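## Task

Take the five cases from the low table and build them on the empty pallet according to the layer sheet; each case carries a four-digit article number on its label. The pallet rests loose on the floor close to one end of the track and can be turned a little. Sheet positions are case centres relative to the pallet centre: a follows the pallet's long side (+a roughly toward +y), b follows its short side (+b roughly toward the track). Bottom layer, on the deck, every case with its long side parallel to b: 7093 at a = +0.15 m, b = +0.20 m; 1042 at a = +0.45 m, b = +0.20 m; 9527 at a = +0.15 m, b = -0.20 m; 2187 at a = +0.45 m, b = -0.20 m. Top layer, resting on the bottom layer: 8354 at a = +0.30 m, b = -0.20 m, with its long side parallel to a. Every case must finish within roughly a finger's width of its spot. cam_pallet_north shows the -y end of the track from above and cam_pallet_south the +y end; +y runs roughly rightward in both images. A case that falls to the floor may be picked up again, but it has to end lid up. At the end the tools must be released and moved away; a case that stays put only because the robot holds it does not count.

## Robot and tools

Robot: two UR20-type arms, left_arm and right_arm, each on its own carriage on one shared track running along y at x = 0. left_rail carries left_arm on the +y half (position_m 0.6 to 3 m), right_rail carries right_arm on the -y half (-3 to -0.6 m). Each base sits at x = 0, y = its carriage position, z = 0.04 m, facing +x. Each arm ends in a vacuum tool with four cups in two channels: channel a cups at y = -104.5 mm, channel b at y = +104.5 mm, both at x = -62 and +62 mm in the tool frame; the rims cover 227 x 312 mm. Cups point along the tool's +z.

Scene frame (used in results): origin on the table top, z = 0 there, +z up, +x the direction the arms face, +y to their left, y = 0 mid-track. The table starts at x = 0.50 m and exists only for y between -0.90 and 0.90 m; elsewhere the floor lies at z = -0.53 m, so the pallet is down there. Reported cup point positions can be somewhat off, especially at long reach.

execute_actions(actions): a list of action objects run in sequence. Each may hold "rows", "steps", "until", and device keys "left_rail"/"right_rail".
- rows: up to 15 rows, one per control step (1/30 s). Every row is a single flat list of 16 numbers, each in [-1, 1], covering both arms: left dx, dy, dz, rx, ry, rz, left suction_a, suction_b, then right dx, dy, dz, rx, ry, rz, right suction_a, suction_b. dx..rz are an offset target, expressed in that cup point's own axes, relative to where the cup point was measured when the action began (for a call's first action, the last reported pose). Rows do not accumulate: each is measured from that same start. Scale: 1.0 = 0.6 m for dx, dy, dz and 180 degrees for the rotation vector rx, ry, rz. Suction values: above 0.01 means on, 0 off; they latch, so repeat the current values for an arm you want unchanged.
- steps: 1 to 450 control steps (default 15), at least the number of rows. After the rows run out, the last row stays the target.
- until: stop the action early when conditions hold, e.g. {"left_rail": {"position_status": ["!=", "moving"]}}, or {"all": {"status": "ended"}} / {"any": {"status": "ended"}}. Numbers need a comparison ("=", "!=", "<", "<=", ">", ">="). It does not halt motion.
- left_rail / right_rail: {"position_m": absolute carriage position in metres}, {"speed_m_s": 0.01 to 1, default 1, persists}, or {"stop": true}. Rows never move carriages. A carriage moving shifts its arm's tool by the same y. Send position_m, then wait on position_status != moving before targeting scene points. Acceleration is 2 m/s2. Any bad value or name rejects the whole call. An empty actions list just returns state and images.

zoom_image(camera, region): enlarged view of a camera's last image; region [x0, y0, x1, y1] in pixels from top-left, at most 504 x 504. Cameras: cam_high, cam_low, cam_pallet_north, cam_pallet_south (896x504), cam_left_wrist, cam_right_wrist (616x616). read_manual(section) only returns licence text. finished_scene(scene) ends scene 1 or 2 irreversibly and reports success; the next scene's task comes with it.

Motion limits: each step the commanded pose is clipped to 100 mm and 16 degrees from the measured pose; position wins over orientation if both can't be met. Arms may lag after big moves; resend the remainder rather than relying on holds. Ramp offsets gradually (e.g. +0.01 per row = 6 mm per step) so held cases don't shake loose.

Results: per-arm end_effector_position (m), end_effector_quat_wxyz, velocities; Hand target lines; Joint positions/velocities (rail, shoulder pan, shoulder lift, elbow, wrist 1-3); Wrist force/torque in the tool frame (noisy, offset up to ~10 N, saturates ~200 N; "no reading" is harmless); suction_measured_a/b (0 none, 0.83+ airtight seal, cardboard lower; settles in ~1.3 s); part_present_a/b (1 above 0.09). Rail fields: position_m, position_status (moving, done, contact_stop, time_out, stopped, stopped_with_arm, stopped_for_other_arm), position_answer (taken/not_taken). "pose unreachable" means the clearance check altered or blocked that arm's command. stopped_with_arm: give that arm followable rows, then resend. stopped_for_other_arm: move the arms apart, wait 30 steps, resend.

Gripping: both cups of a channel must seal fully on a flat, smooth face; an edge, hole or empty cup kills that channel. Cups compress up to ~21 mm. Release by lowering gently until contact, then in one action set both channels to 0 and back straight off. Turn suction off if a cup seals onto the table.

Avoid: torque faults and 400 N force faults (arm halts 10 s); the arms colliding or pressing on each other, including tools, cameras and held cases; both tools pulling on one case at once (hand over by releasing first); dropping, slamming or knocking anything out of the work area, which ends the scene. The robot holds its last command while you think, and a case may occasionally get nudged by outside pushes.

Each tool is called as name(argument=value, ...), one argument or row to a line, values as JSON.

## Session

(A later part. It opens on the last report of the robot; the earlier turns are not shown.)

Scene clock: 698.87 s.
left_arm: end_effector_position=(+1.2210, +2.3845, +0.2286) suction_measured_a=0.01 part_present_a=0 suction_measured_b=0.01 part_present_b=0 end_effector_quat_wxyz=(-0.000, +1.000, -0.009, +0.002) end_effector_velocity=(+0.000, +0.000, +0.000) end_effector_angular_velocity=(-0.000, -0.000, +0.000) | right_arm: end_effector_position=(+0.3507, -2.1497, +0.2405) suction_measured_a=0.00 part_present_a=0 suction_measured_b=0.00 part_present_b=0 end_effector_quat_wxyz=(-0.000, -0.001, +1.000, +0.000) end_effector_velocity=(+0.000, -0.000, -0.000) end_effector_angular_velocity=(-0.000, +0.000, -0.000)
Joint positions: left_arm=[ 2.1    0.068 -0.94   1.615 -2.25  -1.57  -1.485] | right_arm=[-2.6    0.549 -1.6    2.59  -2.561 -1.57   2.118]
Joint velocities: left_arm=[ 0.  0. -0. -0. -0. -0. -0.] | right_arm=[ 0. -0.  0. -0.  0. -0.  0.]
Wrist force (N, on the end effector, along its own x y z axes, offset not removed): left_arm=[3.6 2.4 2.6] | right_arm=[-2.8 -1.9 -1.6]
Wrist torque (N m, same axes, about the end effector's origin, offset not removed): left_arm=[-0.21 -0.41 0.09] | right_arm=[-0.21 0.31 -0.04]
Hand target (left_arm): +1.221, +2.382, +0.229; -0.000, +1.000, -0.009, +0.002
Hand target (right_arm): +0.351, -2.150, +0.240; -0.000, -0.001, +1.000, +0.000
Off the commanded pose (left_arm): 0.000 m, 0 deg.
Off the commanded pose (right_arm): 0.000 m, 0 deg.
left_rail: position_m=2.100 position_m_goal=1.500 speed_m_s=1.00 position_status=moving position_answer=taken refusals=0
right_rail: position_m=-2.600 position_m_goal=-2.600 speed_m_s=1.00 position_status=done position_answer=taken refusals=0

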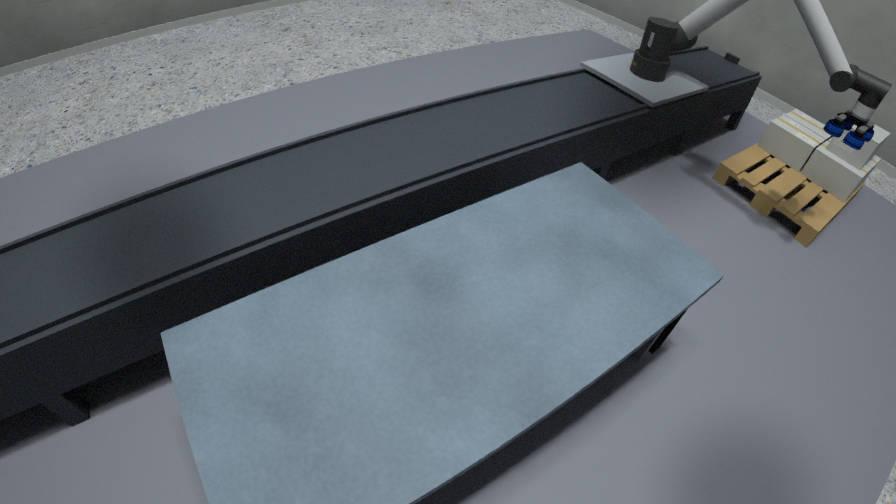

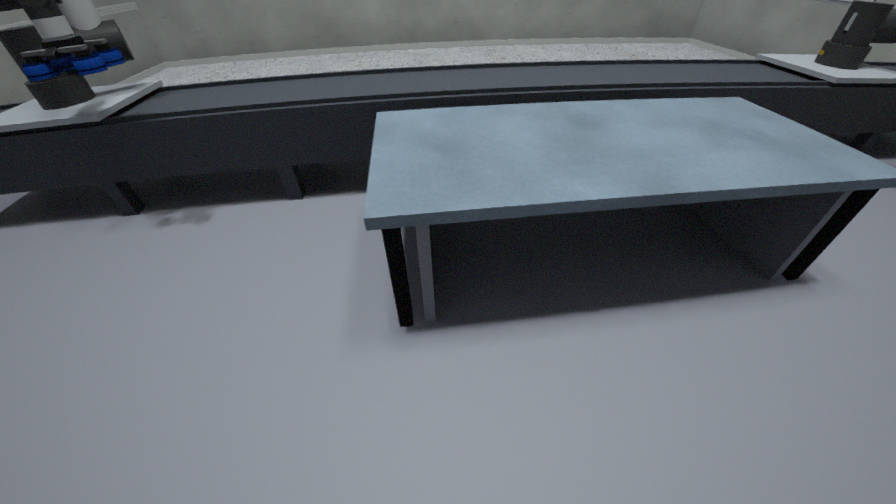

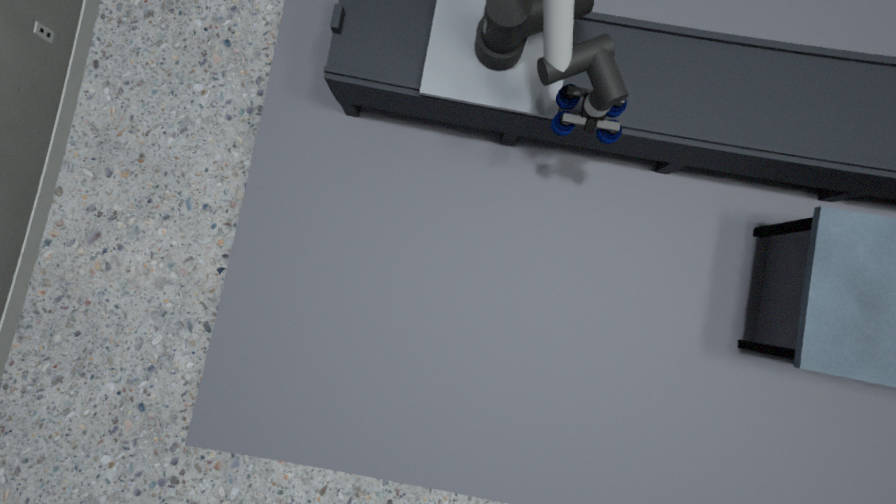

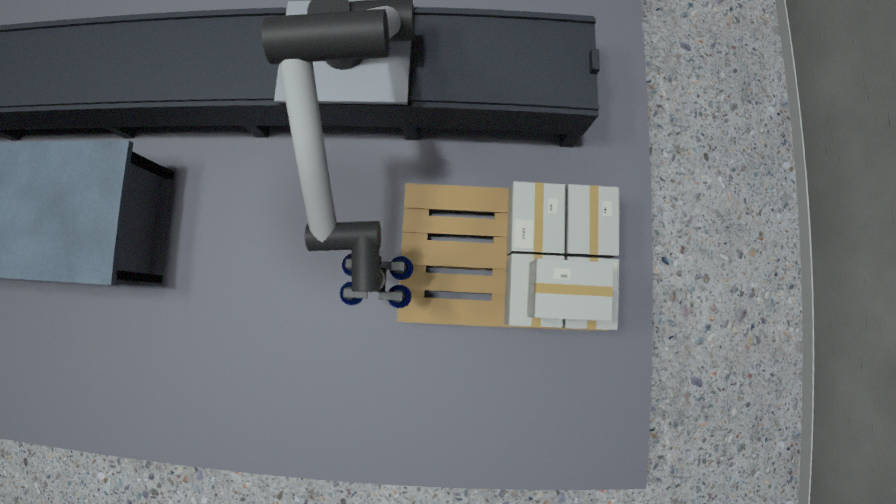

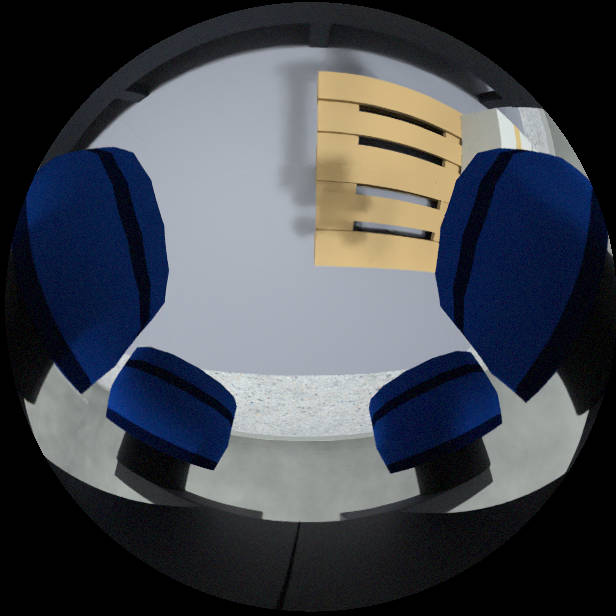

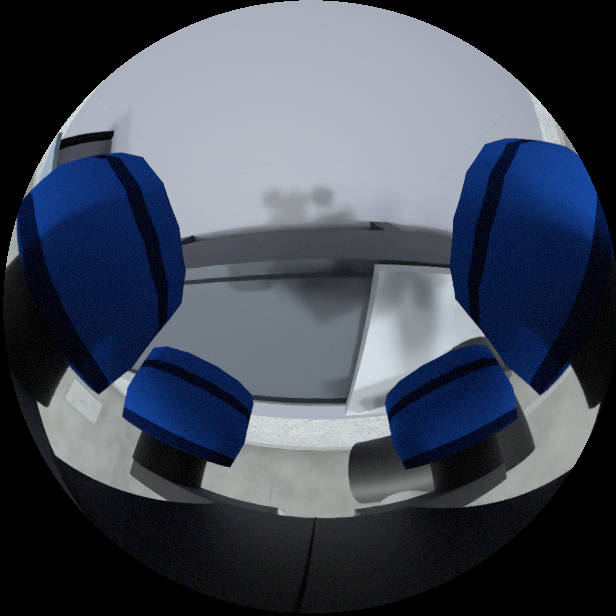

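I'll let the carriage arrive, then confirm the final state before ending the scene.

execute_actions(
  actions=[],
)

zoom_image(
  camera="cam_pallet_south",
  region=[390, 170, 630, 340],
)

Scene clock: 700.43 s.
left_arm: end_effector_position=(+1.2209, +1.7846, +0.2286) suction_measured_a=0.01 part_present_a=0 suction_measured_b=0.01 part_present_b=0 end_effector_quat_wxyz=(-0.000, +1.000, -0.009, +0.002) end_effector_velocity=(+0.000, -0.000, -0.000) end_effector_angular_velocity=(-0.000, +0.000, -0.000) | right_arm: end_effector_position=(+0.3507, -2.1497, +0.2405) suction_measured_a=0.00 part_present_a=0 suction_measured_b=0.00 part_present_b=0 end_effector_quat_wxyz=(-0.000, -0.001, +1.000, +0.000) end_effector_velocity=(+0.000, -0.000, -0.000) end_effector_angular_velocity=(-0.000, +0.000, +0.000)
Joint positions: left_arm=[ 1.5    0.068 -0.94   1.615 -2.25  -1.57  -1.485] | right_arm=[-2.6    0.549 -1.6    2.59  -2.561 -1.57   2.118]
Joint velocities: left_arm=[ 0. -0.  0.  0. -0. -0. -0.] | right_arm=[ 0. -0.  0. -0.  0.  0. -0.]
Wrist force (N, on the end effector, along its own x y z axes, offset not removed): left_arm=[1.7 -1.8 -2.5] | right_arm=[-2.9 -0.4 -0.6]
Wrist torque (N m, same axes, about the end effector's origin, offset not removed): left_arm=[-0.75 -0.13 -0.10] | right_arm=[0.03 0.31 0.10]
Hand target (left_arm): +1.221, +1.785, +0.229; -0.000, +1.000, -0.009, +0.002
Hand target (right_arm): +0.351, -2.150, +0.240; -0.000, -0.001, +1.000, +0.000
Off the commanded pose (left_arm): 0.000 m, 0 deg.
Off the commanded pose (right_arm): 0.000 m, 0 deg.
left_rail: position_m=1.500 position_m_goal=1.500 speed_m_s=1.00 position_status=done position_answer=taken refusals=0
right_rail: position_m=-2.600 position_m_goal=-2.600 speed_m_s=1.00 position_status=done position_answer=taken refusals=0

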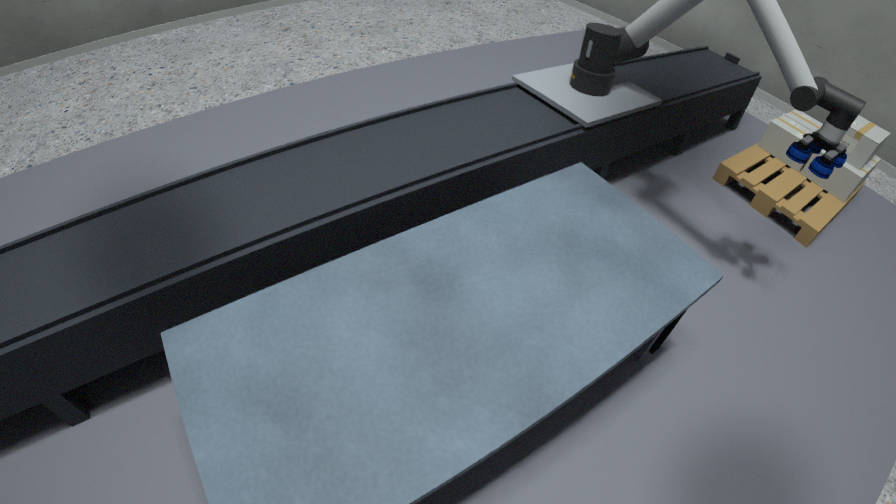

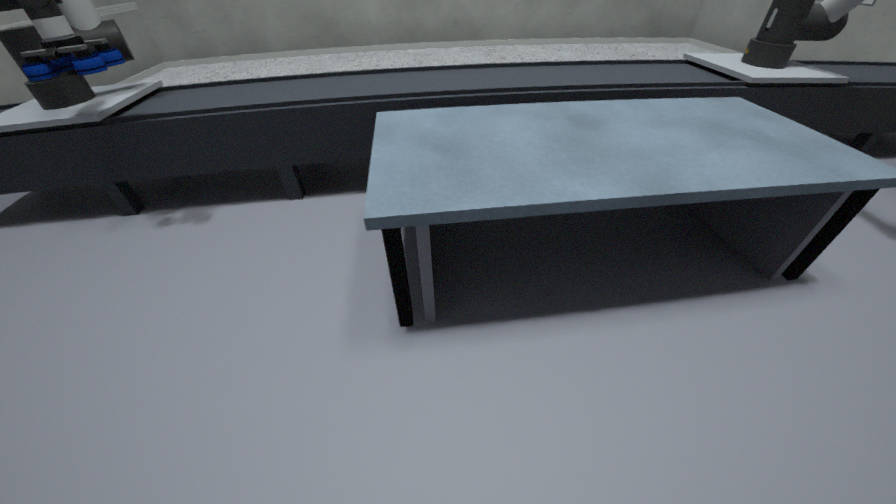

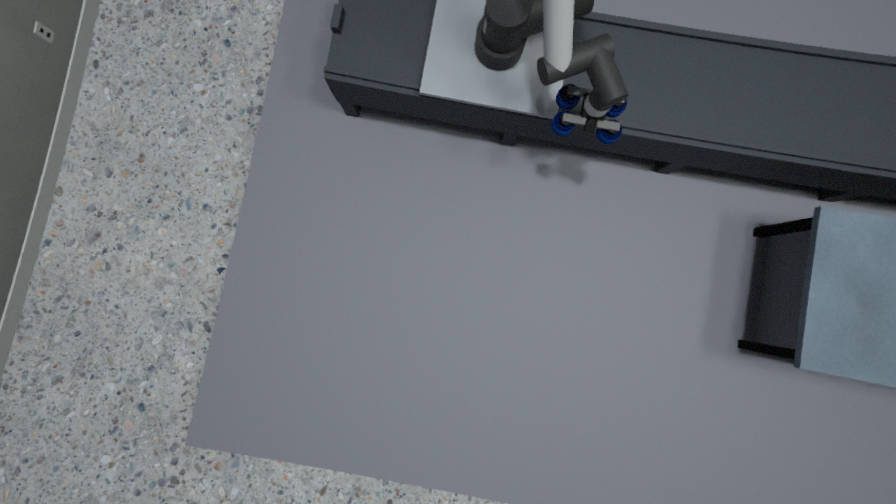

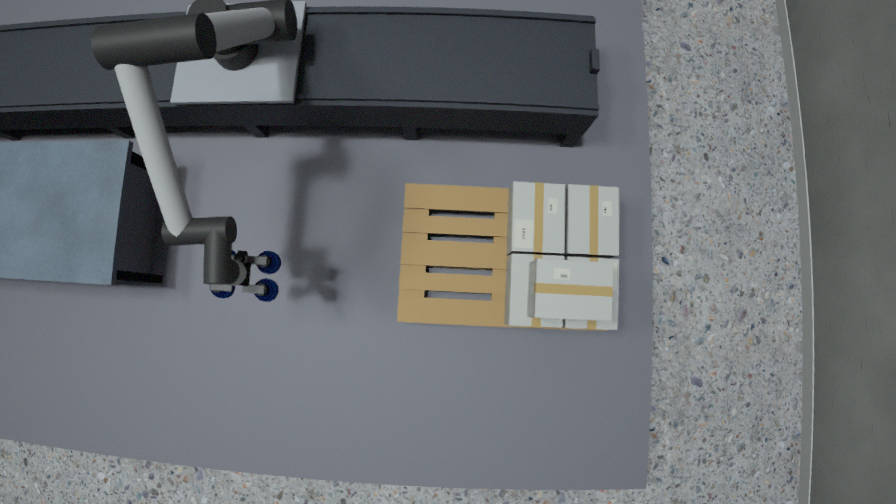

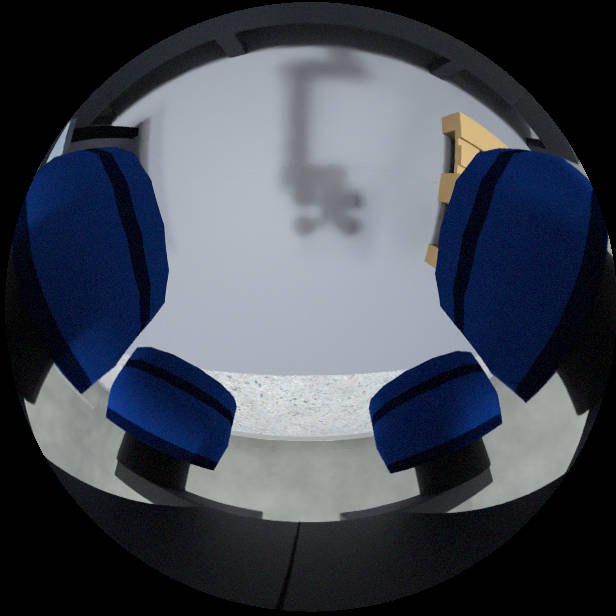

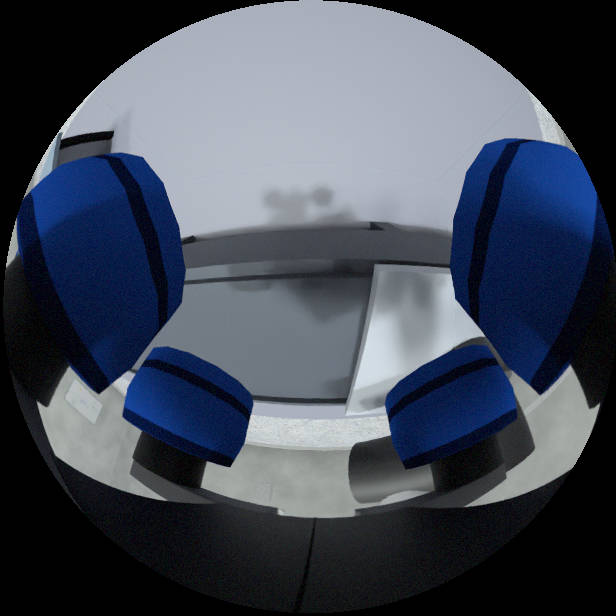

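Region (390, 170, 630, 340) of cam_pallet_south's 896x504 image, scaled by 2.100, with more detail than that image has; it fills the top 357 rows of this view, and the rest is white.

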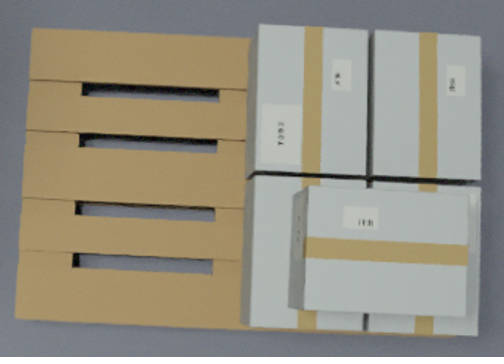

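finished_scene(
  scene=2,
)

The scene is finished: the task was done.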